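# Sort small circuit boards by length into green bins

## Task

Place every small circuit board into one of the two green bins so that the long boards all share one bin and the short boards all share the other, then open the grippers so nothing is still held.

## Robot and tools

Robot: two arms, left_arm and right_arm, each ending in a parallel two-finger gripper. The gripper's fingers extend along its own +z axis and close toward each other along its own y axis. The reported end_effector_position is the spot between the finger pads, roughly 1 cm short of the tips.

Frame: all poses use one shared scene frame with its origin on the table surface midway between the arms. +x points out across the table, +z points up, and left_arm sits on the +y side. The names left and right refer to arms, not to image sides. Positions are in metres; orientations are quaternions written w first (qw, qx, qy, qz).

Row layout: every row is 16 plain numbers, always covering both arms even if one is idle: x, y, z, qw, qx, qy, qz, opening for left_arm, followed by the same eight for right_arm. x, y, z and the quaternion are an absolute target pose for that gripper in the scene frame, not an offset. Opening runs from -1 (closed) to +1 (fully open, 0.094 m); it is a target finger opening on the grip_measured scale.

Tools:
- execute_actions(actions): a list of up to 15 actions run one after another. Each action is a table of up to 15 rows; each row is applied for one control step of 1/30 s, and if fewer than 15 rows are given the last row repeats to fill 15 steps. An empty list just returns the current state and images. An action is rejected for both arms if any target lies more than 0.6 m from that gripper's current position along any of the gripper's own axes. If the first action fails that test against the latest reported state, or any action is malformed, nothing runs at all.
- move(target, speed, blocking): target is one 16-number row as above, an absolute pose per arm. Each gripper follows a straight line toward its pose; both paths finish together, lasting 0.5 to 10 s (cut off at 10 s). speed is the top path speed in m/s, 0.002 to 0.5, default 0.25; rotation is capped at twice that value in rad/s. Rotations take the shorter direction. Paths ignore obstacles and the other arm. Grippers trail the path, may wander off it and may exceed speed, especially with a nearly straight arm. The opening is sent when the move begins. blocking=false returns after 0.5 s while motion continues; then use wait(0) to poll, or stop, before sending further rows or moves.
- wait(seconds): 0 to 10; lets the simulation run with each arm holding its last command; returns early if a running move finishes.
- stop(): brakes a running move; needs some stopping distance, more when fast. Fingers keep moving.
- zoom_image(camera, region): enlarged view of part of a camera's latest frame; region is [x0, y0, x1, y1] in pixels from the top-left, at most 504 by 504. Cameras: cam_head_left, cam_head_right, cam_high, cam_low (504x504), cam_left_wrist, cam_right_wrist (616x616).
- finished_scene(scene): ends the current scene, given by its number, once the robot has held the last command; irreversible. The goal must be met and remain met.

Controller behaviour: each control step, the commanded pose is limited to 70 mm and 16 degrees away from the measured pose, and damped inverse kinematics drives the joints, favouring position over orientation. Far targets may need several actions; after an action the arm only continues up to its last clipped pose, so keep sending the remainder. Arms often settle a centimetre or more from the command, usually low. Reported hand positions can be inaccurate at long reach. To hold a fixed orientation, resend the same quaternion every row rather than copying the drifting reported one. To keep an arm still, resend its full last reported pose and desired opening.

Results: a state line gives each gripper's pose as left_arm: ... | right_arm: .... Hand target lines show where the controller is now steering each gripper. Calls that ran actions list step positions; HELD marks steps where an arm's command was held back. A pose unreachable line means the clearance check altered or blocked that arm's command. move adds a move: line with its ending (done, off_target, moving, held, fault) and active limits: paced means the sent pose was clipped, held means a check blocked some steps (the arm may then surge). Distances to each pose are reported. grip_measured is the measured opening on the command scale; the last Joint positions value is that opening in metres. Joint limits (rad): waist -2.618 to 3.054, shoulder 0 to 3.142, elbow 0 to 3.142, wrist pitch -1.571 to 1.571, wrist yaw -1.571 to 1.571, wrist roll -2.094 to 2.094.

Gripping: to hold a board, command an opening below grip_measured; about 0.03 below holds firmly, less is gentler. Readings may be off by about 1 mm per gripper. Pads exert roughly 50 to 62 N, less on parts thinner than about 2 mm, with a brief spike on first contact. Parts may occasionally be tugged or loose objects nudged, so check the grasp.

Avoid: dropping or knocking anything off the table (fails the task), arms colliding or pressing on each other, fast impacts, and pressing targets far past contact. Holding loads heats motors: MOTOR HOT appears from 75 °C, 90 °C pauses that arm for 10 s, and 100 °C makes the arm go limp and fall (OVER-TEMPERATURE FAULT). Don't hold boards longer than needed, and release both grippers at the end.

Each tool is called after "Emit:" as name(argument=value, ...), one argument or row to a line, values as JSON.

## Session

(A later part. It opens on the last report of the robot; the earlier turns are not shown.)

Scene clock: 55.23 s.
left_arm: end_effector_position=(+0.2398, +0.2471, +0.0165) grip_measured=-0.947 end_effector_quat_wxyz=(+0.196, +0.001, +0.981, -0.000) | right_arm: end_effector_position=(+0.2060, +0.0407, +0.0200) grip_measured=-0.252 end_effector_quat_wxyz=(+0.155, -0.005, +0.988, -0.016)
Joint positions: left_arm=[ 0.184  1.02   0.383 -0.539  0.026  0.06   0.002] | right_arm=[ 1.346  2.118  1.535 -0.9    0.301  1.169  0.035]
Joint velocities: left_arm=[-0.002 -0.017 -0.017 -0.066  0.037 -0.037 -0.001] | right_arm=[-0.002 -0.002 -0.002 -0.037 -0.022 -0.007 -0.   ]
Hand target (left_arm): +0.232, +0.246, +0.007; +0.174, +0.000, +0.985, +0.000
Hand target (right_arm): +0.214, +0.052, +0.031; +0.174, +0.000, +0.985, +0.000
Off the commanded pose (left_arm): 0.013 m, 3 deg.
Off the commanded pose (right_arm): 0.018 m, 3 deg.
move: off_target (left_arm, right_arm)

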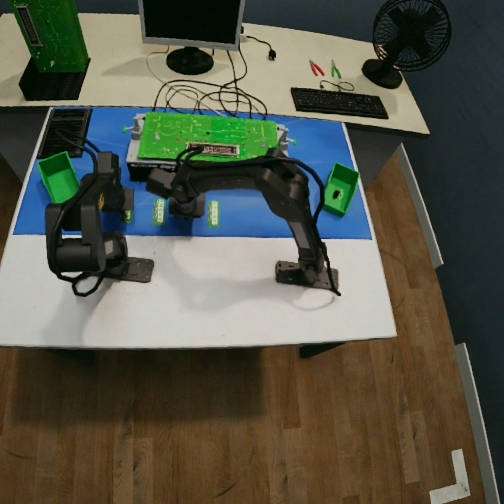

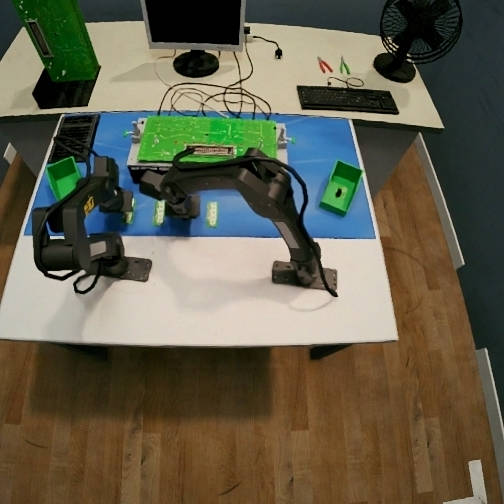

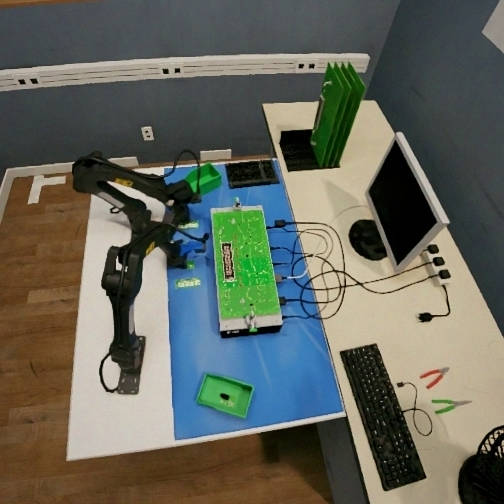

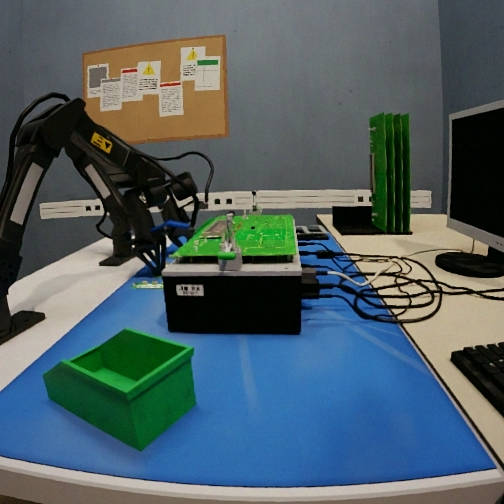

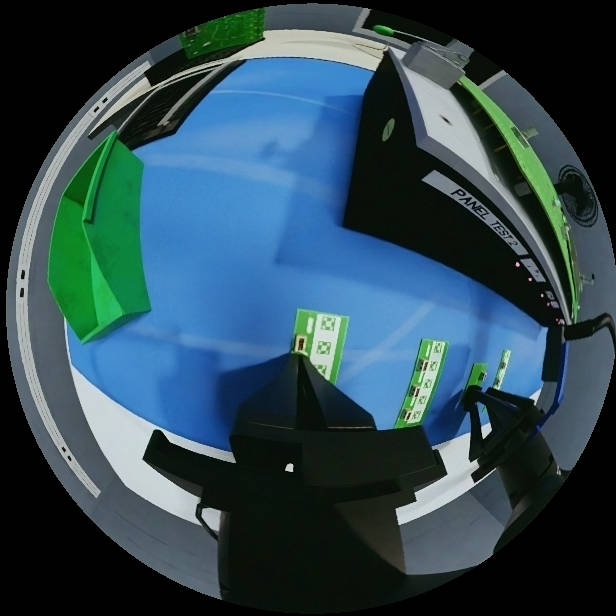

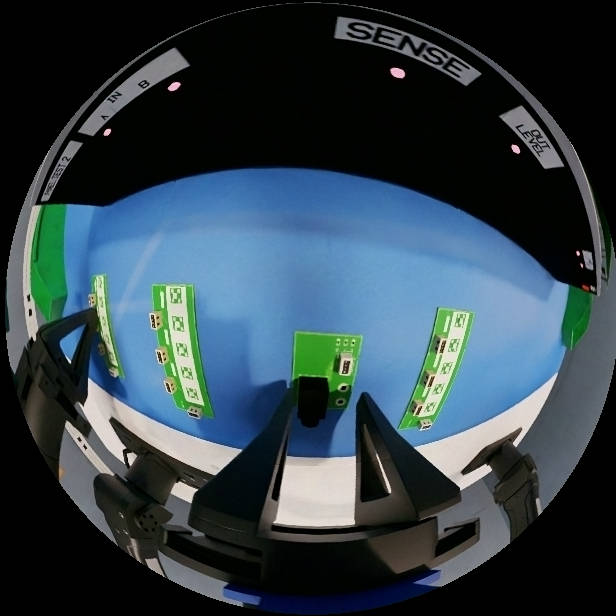

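Emit:
move(
  target=[0.232,0.246,0.04,0.1736,0,0.9848,0,-0.97, 0.214,0.050,0.018,0.1736,0,0.9848,0,-0.25],
  speed=0.05,
)

Emit:
zoom_image(
  camera="cam_right_wrist",
  region=[240, 290, 420, 450],
)

Emit:
zoom_image(
  camera="cam_right_wrist",
  region=[40, 265, 160, 385],
)

Scene clock: 57.17 s.
left_arm: end_effector_position=(+0.2270, +0.2463, +0.0291) grip_measured=-0.955 end_effector_quat_wxyz=(+0.161, +0.000, +0.987, -0.003) | right_arm: end_effector_position=(+0.2090, +0.0482, +0.0156) grip_measured=-0.252 end_effector_quat_wxyz=(+0.160, -0.003, +0.987, -0.005)
Joint positions: left_arm=[ 0.184  1.003  0.455 -0.701  0.026  0.06   0.002] | right_arm=[ 1.346  2.131  1.535 -0.861  0.301  1.169  0.035]
Joint velocities: left_arm=[ 0.027 -0.002  0.002 -0.037 -0.066 -0.007  0.001] | right_arm=[ 0.012  0.002  0.007 -0.007  0.022 -0.022 -0.   ]
Hand target (left_arm): +0.232, +0.246, +0.040; +0.174, +0.000, +0.985, -0.000
Hand target (right_arm): +0.214, +0.050, +0.018; +0.174, +0.000, +0.985, -0.000
Off the commanded pose (left_arm): 0.012 m, 2 deg.
Off the commanded pose (right_arm): 0.006 m, 2 deg.
move: off_target (left_arm)

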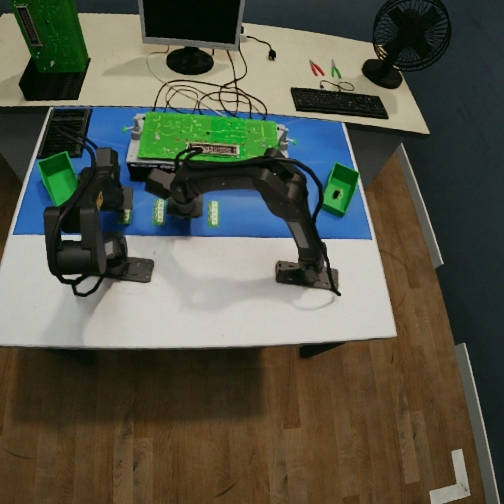

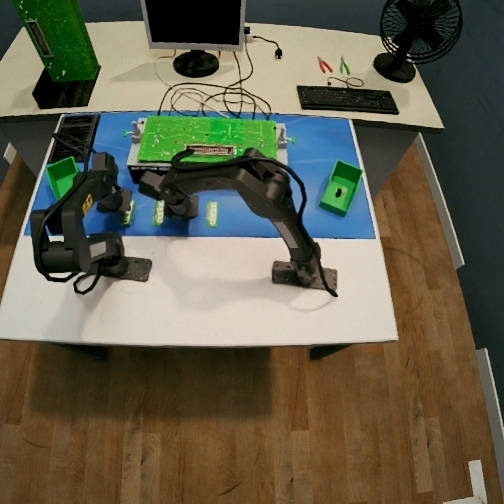

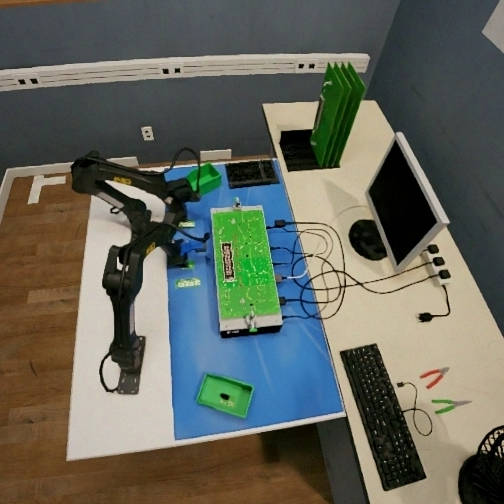

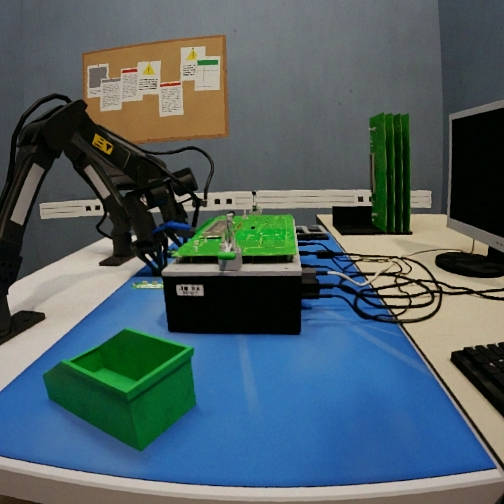

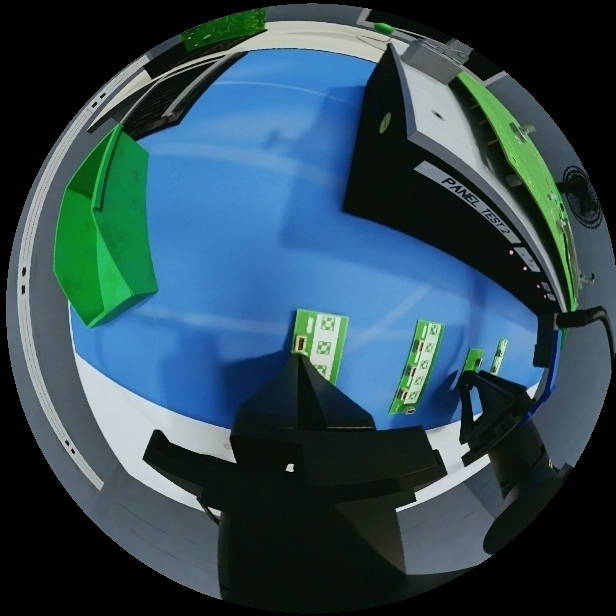

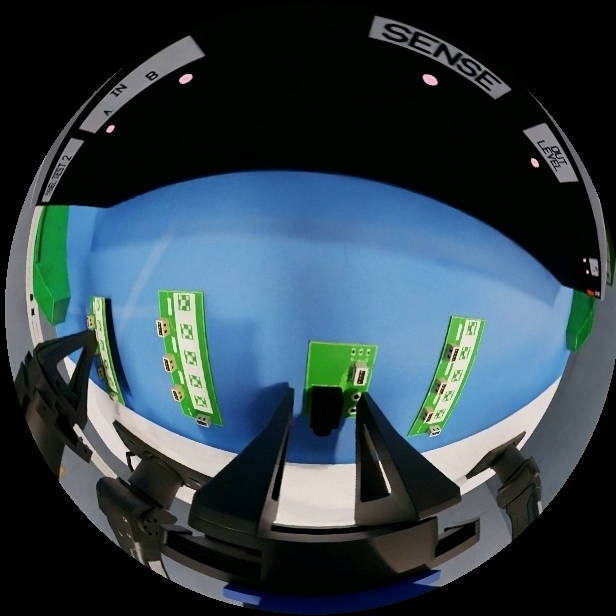

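Region (240, 290, 420, 450) of cam_right_wrist's 616x616 image, scaled by 2.800, with more detail than that image has.

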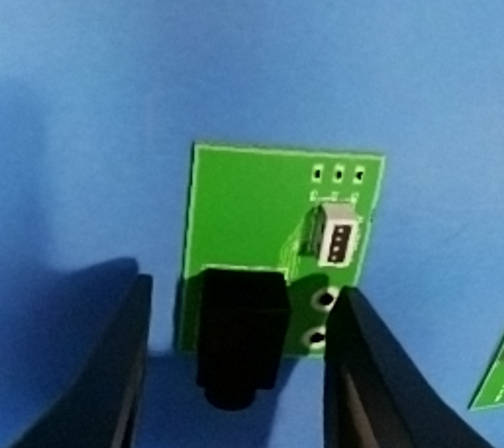

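Region (40, 265, 160, 385) of cam_right_wrist's 616x616 image, scaled by 4.200, with more detail than that image has.

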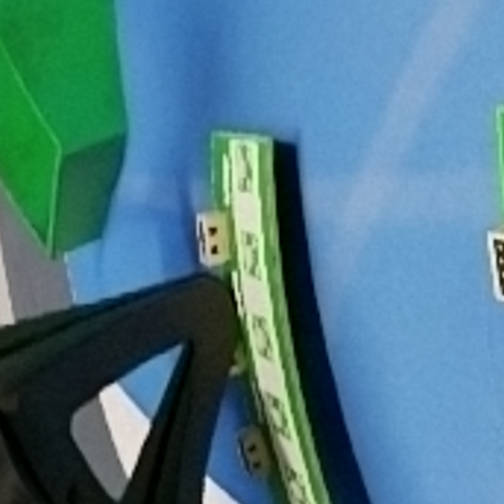

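Emit:
execute_actions(
  actions=[],
)

Scene clock: 58.57 s.
left_arm: end_effector_position=(+0.2265, +0.2463, +0.0290) grip_measured=-0.955 end_effector_quat_wxyz=(+0.160, +0.000, +0.987, -0.003) | right_arm: end_effector_position=(+0.2091, +0.0483, +0.0156) grip_measured=-0.252 end_effector_quat_wxyz=(+0.160, -0.003, +0.987, -0.004)
Joint positions: left_arm=[ 0.184  1.003  0.455 -0.703  0.026  0.06   0.002] | right_arm=[ 1.346  2.131  1.535 -0.86   0.301  1.169  0.035]
Joint velocities: left_arm=[ 0.002  0.012 -0.022  0.051 -0.022  0.007 -0.   ] | right_arm=[-0.027  0.002 -0.002  0.051 -0.037  0.051 -0.   ]
Hand target (left_arm): +0.232, +0.246, +0.039; +0.174, +0.000, +0.985, -0.000
Hand target (right_arm): +0.214, +0.050, +0.018; +0.174, +0.000, +0.985, -0.000
Off the commanded pose (left_arm): 0.012 m, 2 deg.
Off the commanded pose (right_arm): 0.006 m, 2 deg.

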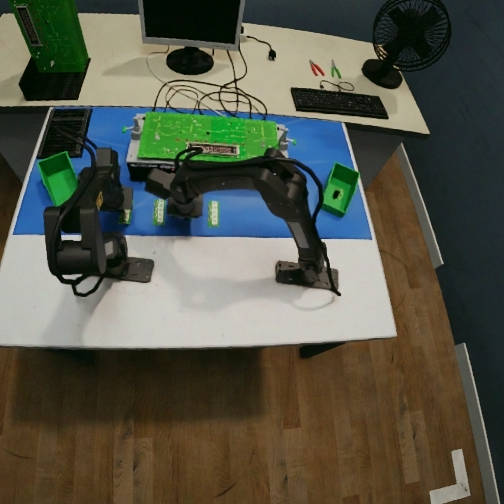

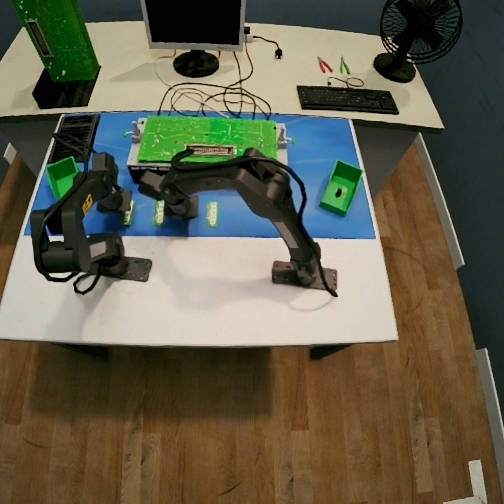

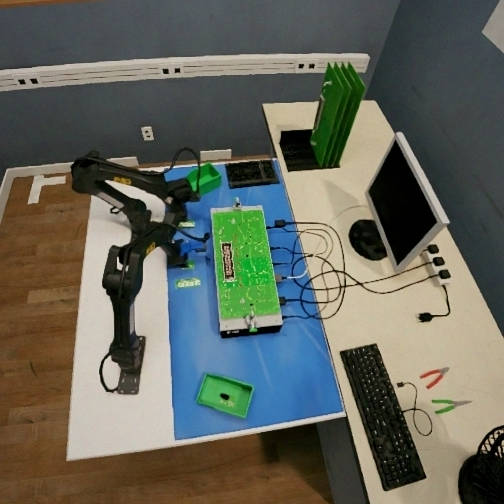

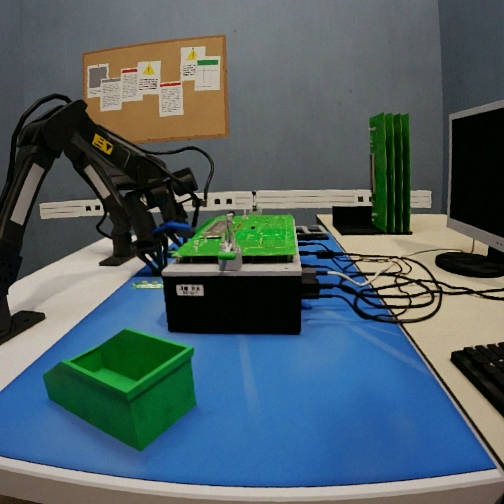

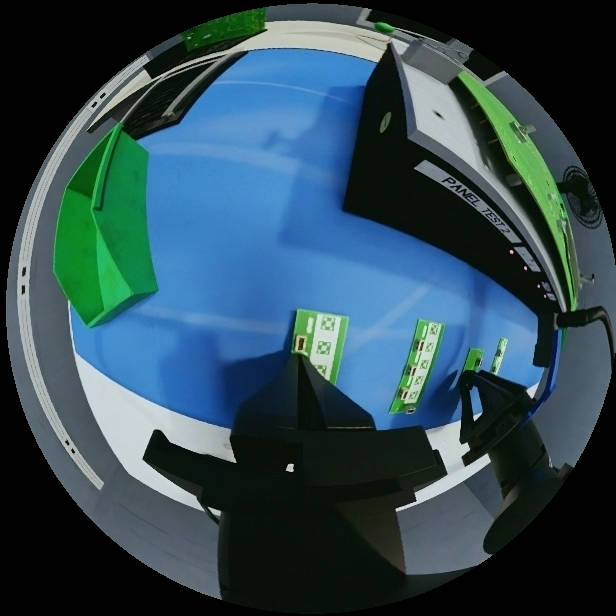

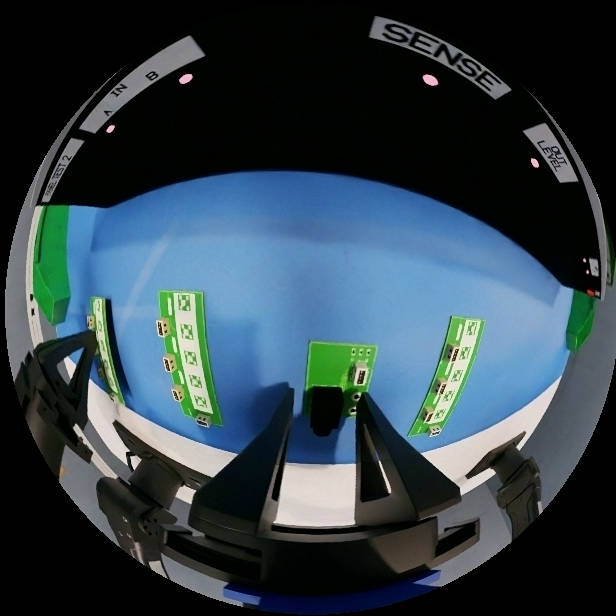

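Emit:
move(
  target=[0.235,0.29,0.14,0.1736,0,0.9848,0,-0.97,0.214,0.050,0.018,0.1736,0,0.9848,0,-0.74],
  speed=0.15,
)

Scene clock: 60.67 s.
left_arm: end_effector_position=(+0.2331, +0.2906, +0.1358) grip_measured=-0.955 end_effector_quat_wxyz=(+0.174, -0.002, +0.985, +0.008) | right_arm: end_effector_position=(+0.2090, +0.0483, +0.0156) grip_measured=-0.714 end_effector_quat_wxyz=(+0.160, -0.003, +0.987, -0.004)
Joint positions: left_arm=[ 0.455  0.998  0.874 -1.11   0.098  0.315  0.002] | right_arm=[ 1.346  2.131  1.535 -0.86   0.3    1.169  0.013]
Joint velocities: left_arm=[-0.007  0.007 -0.002 -0.081 -0.051  0.095  0.002] | right_arm=[ 0.012 -0.012 -0.007  0.081 -0.051  0.066 -0.001]
Hand target (left_arm): +0.234, +0.290, +0.140; +0.173, +0.000, +0.985, +0.002
Hand target (right_arm): +0.214, +0.050, +0.018; +0.174, +0.000, +0.985, -0.000
Off the commanded pose (left_arm): 0.005 m, 1 deg.
Off the commanded pose (right_arm): 0.006 m, 2 deg.
move: done

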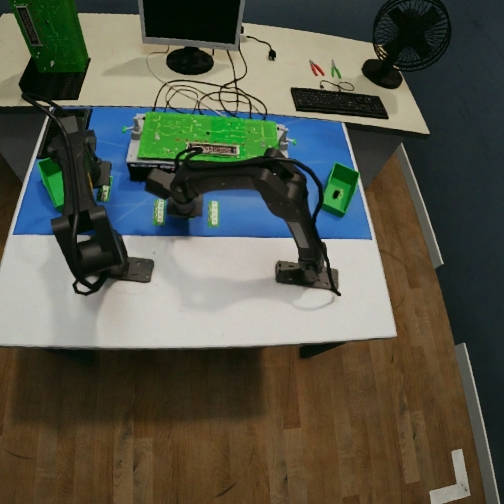

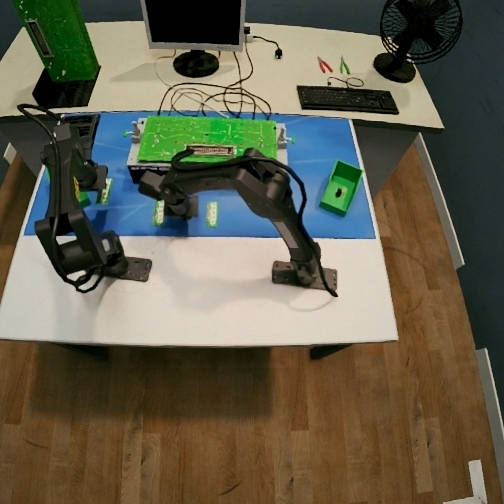

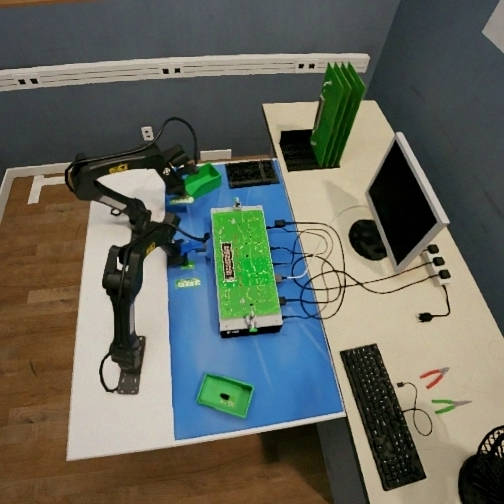

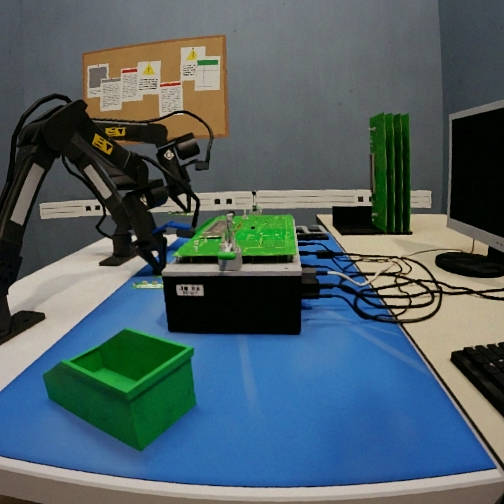

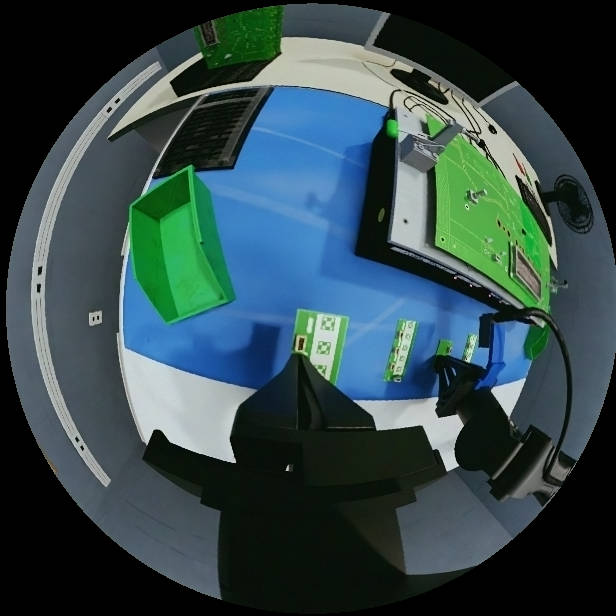

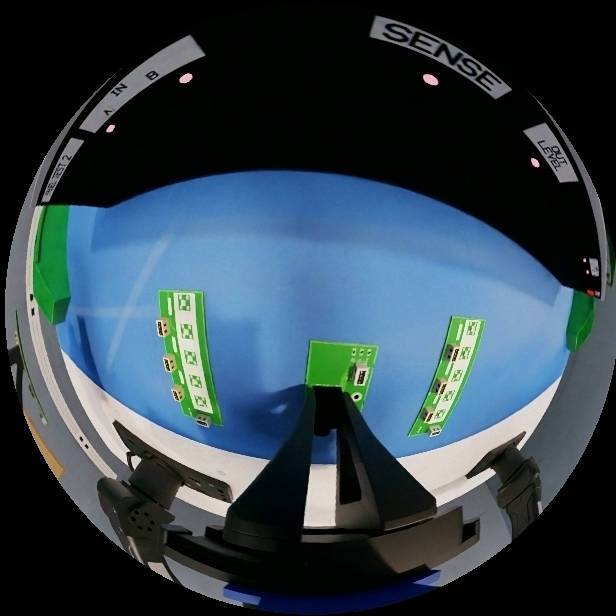

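Emit:
move(
  target=[0.30,0.46,0.14,0.1701,-0.1957,0.9652,0.0345,-0.97,0.205,0.03,0.13,0.1736,0,0.9848,0,-0.745],
  speed=0.18,
)

Emit:
zoom_image(
  camera="cam_left_wrist",
  region=[120,120,500,460],
)

Scene clock: 62.80 s.
left_arm: end_effector_position=(+0.2943, +0.4534, +0.1334) grip_measured=-0.955 end_effector_quat_wxyz=(+0.157, -0.190, +0.969, +0.030) | right_arm: end_effector_position=(+0.2010, +0.0279, +0.1100) grip_measured=-0.714 end_effector_quat_wxyz=(+0.155, -0.005, +0.988, -0.016)
Joint positions: left_arm=[ 0.861  1.553  1.262 -0.978  0.11   0.336  0.002] | right_arm=[ 1.346  1.996  1.718 -1.204  0.301  1.169  0.013]
Joint velocities: left_arm=[-0.012  0.002 -0.007 -0.022  0.022  0.022 -0.001] | right_arm=[-0.007 -0.007  0.007  0.007 -0.007  0.066 -0.   ]
Hand target (left_arm): +0.299, +0.460, +0.141; +0.168, -0.195, +0.966, +0.036
Hand target (right_arm): +0.206, +0.031, +0.130; +0.173, +0.000, +0.985, -0.000
Off the commanded pose (left_arm): 0.011 m, 2 deg.
Off the commanded pose (right_arm): 0.021 m, 3 deg.
move: off_target (left_arm, right_arm)

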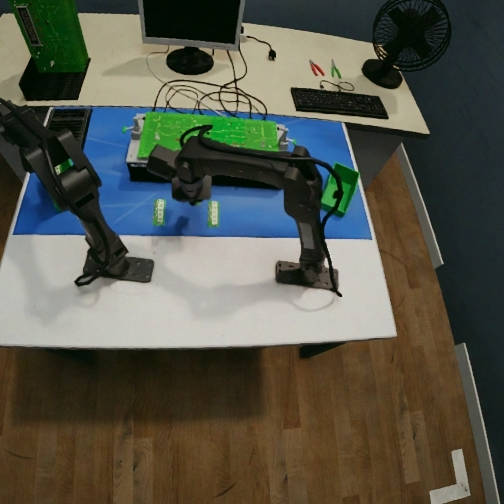

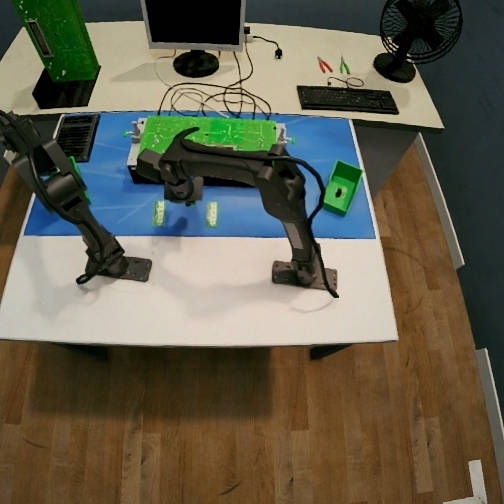

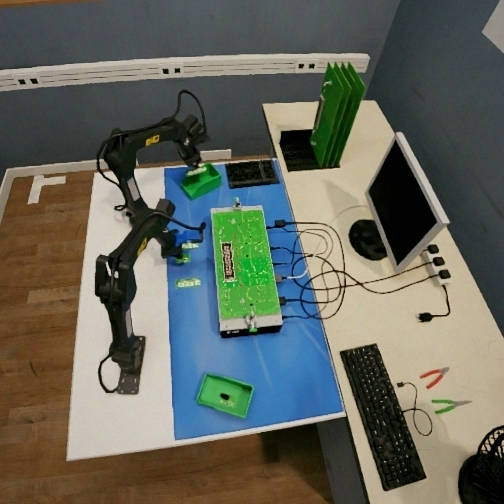

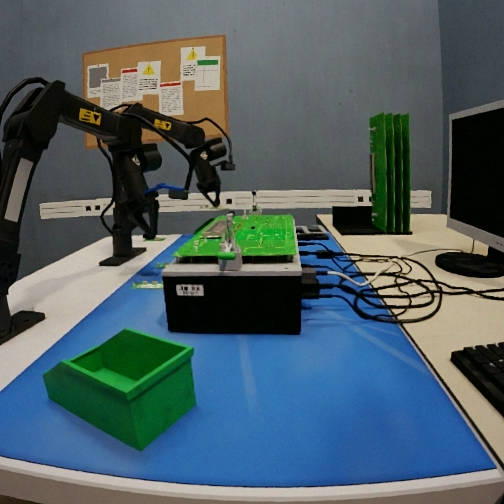

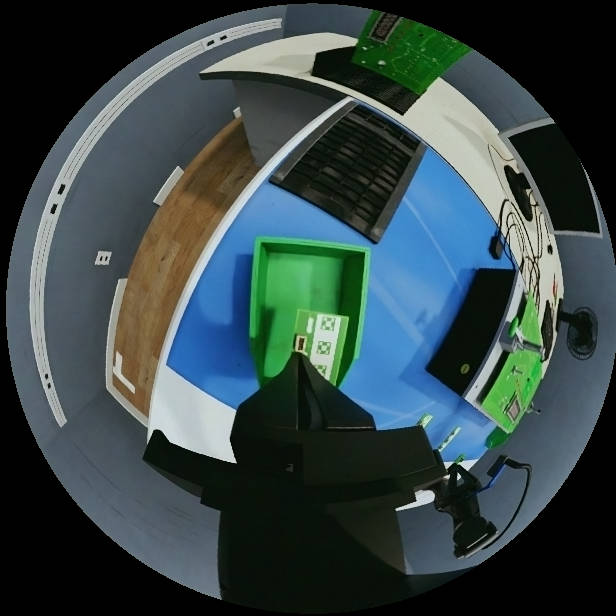

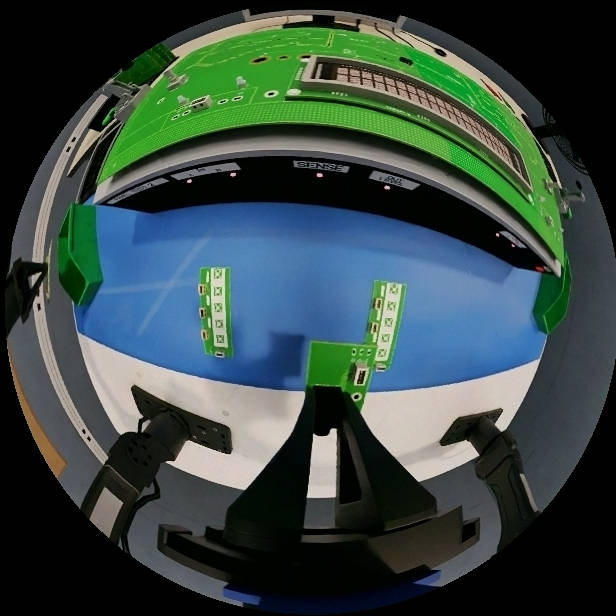

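Region (120, 120, 500, 460) of cam_left_wrist's 616x616 image, scaled by 1.326, with more detail than that image has; it fills the top 451 rows of this view, and the rest is white.

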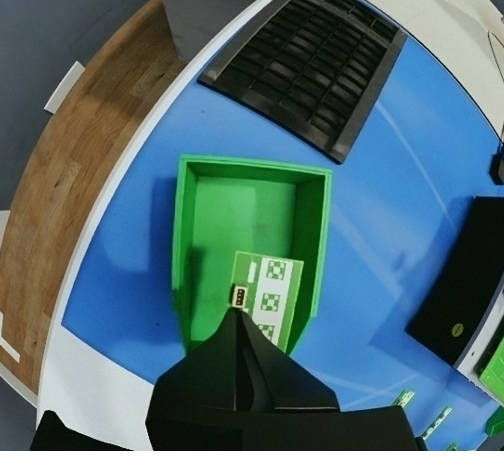

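Emit:
move(
  target=[0.306,0.461,0.05,0.1701,-0.1957,0.9652,0.0345,-0.97,0.29,-0.45,0.14,0.1692,0.2197,0.96,-0.0387,-0.745],
  speed=0.3,
)

Scene clock: 66.47 s.
left_arm: end_effector_position=(+0.3068, +0.4649, +0.0562) grip_measured=-0.955 end_effector_quat_wxyz=(+0.173, -0.194, +0.965, +0.039) | right_arm: end_effector_position=(+0.2840, -0.4434, +0.1279) grip_measured=-0.714 end_effector_quat_wxyz=(+0.135, +0.224, +0.965, -0.030)
Joint positions: left_arm=[ 0.861  1.649  1.034 -0.616  0.11   0.324  0.002] | right_arm=[-0.235  1.433  1.14  -1.002  0.015  0.064  0.013]
Joint velocities: left_arm=[-0.007 -0.002 -0.002  0.051  0.007 -0.007 -0.   ] | right_arm=[ 0.002 -0.002  0.017 -0.022 -0.051 -0.037  0.   ]
Hand target (left_arm): +0.307, +0.462, +0.050; +0.170, -0.196, +0.965, +0.034
Hand target (right_arm): +0.297, -0.450, +0.142; +0.163, +0.221, +0.961, -0.032
Off the commanded pose (left_arm): 0.007 m, 1 deg.
Off the commanded pose (right_arm): 0.015 m, 4 deg.
move: off_target (right_arm)

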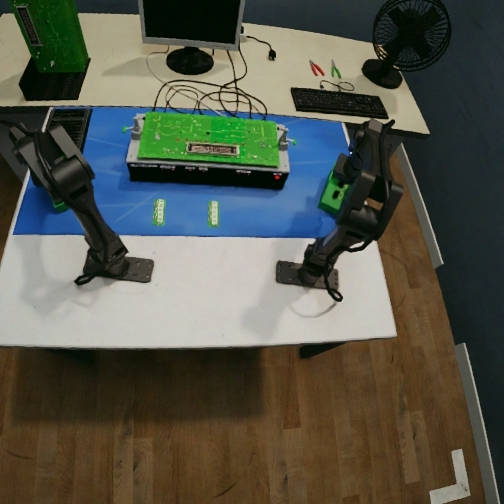

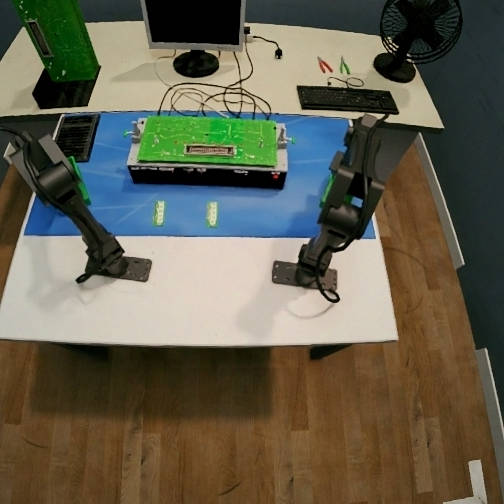

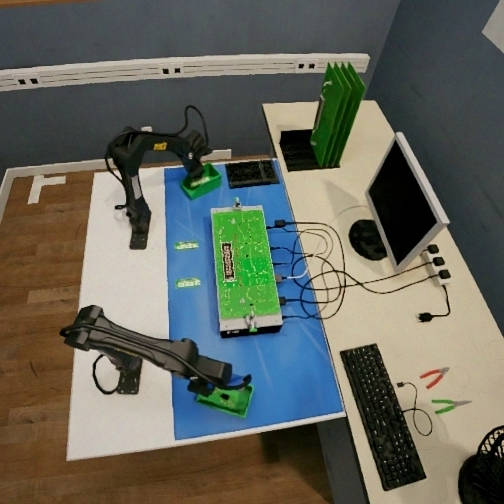

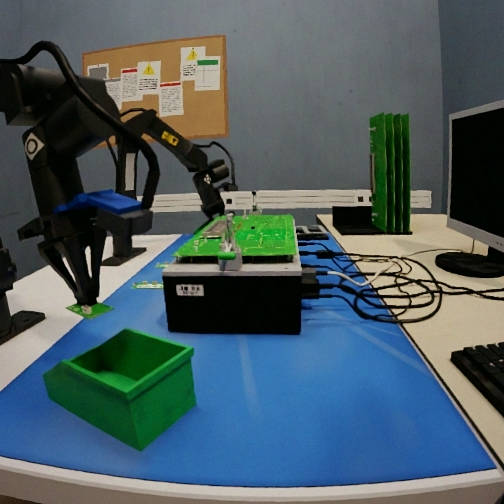

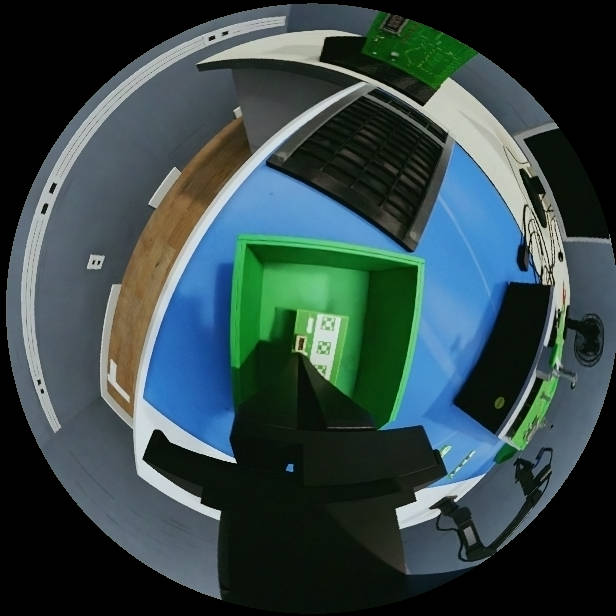

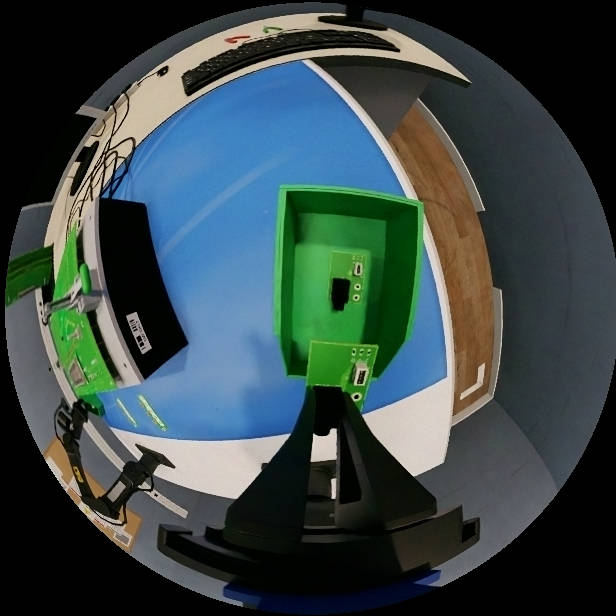

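Emit:
move(
  target=[0.311,0.446,0.014,0.1701,-0.1957,0.9652,0.0345,-0.97,0.305,-0.462,0.125,0.1692,0.2197,0.96,-0.0387,-0.745],
  speed=0.06,
)

Emit:
zoom_image(
  camera="cam_right_wrist",
  region=[230,170,470,430],
)

Emit:
zoom_image(
  camera="cam_left_wrist",
  region=[180,200,460,440],
)

Scene clock: 69.20 s.
left_arm: end_effector_position=(+0.3134, +0.4499, +0.0226) grip_measured=-0.955 end_effector_quat_wxyz=(+0.177, -0.194, +0.964, +0.035) | right_arm: end_effector_position=(+0.3003, -0.4562, +0.1230) grip_measured=-0.714 end_effector_quat_wxyz=(+0.156, +0.220, +0.962, -0.036)
Joint positions: left_arm=[ 0.814  1.686  0.924 -0.46   0.104  0.277  0.002] | right_arm=[-0.254  1.47   1.14  -0.919  0.014  0.039  0.013]
Joint velocities: left_arm=[ 0.002 -0.002  0.017  0.022 -0.022 -0.037  0.   ] | right_arm=[-0.007  0.007  0.012  0.022 -0.037 -0.022 -0.001]
Hand target (left_arm): +0.311, +0.446, +0.014; +0.170, -0.196, +0.965, +0.034
Hand target (right_arm): +0.305, -0.462, +0.125; +0.169, +0.220, +0.960, -0.039
Off the commanded pose (left_arm): 0.010 m, 1 deg.
Off the commanded pose (right_arm): 0.008 m, 2 deg.
move: done

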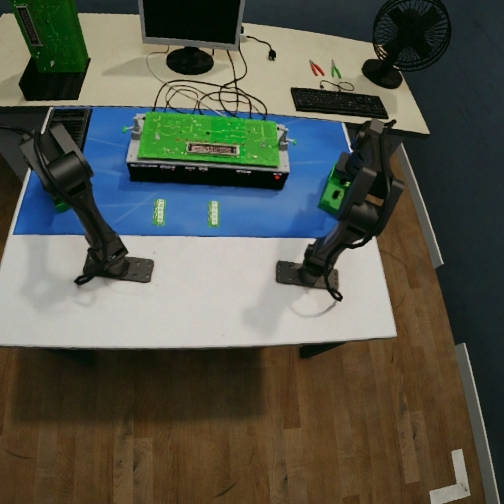

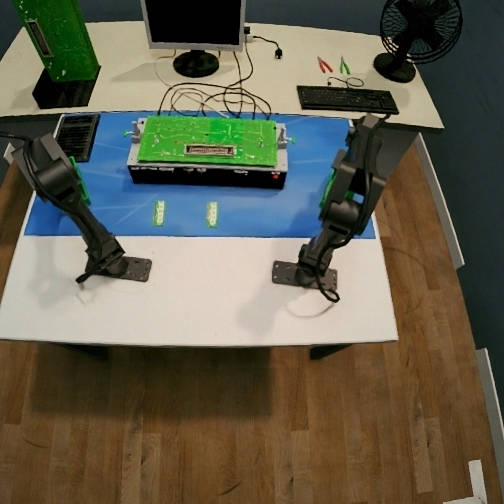

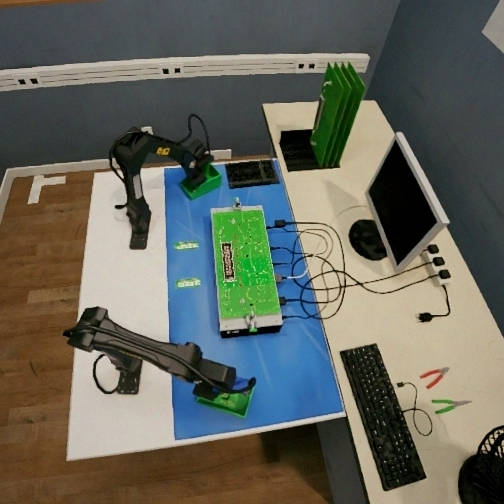

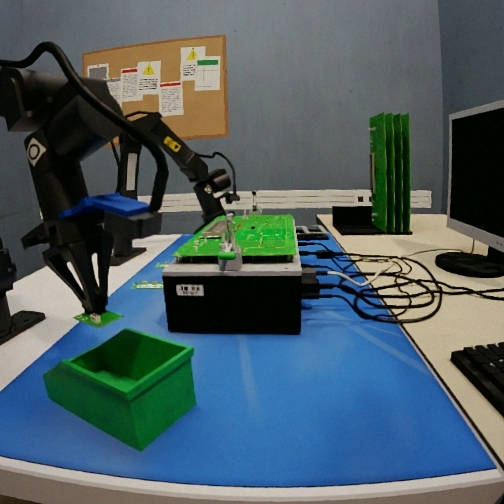

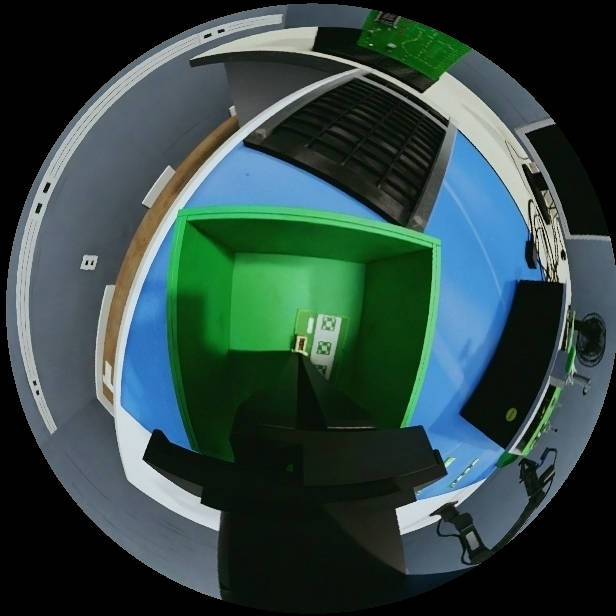

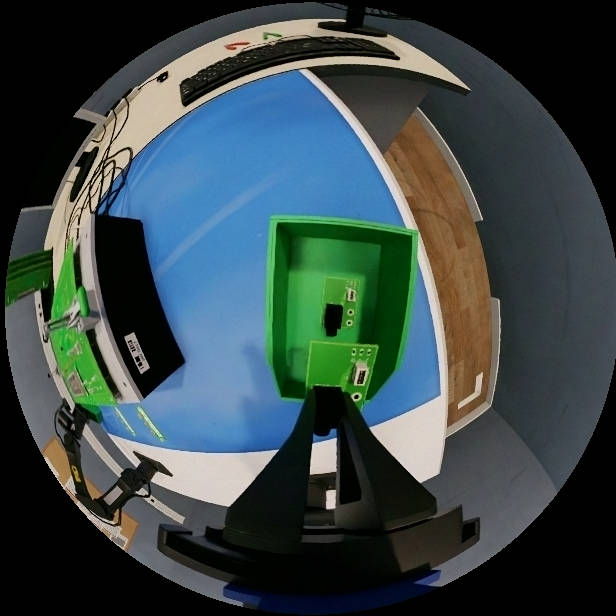

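Region (230, 170, 470, 430) of cam_right_wrist's 616x616 image, scaled by 1.938, with more detail than that image has; it fills the left 465 columns of this view, and the rest is white.

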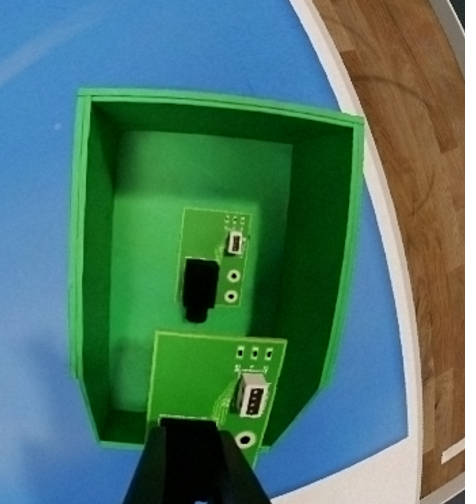

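Region (180, 200, 460, 440) of cam_left_wrist's 616x616 image, scaled by 1.800, with more detail than that image has; it fills the top 432 rows of this view, and the rest is white.

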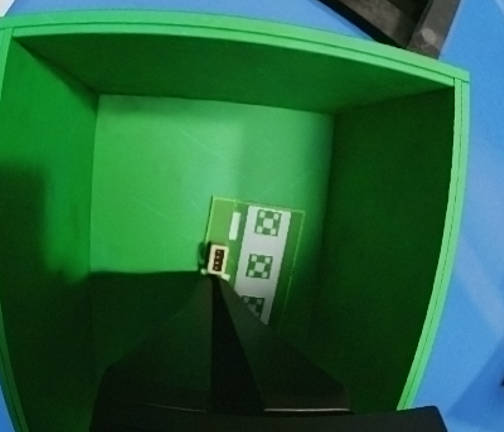

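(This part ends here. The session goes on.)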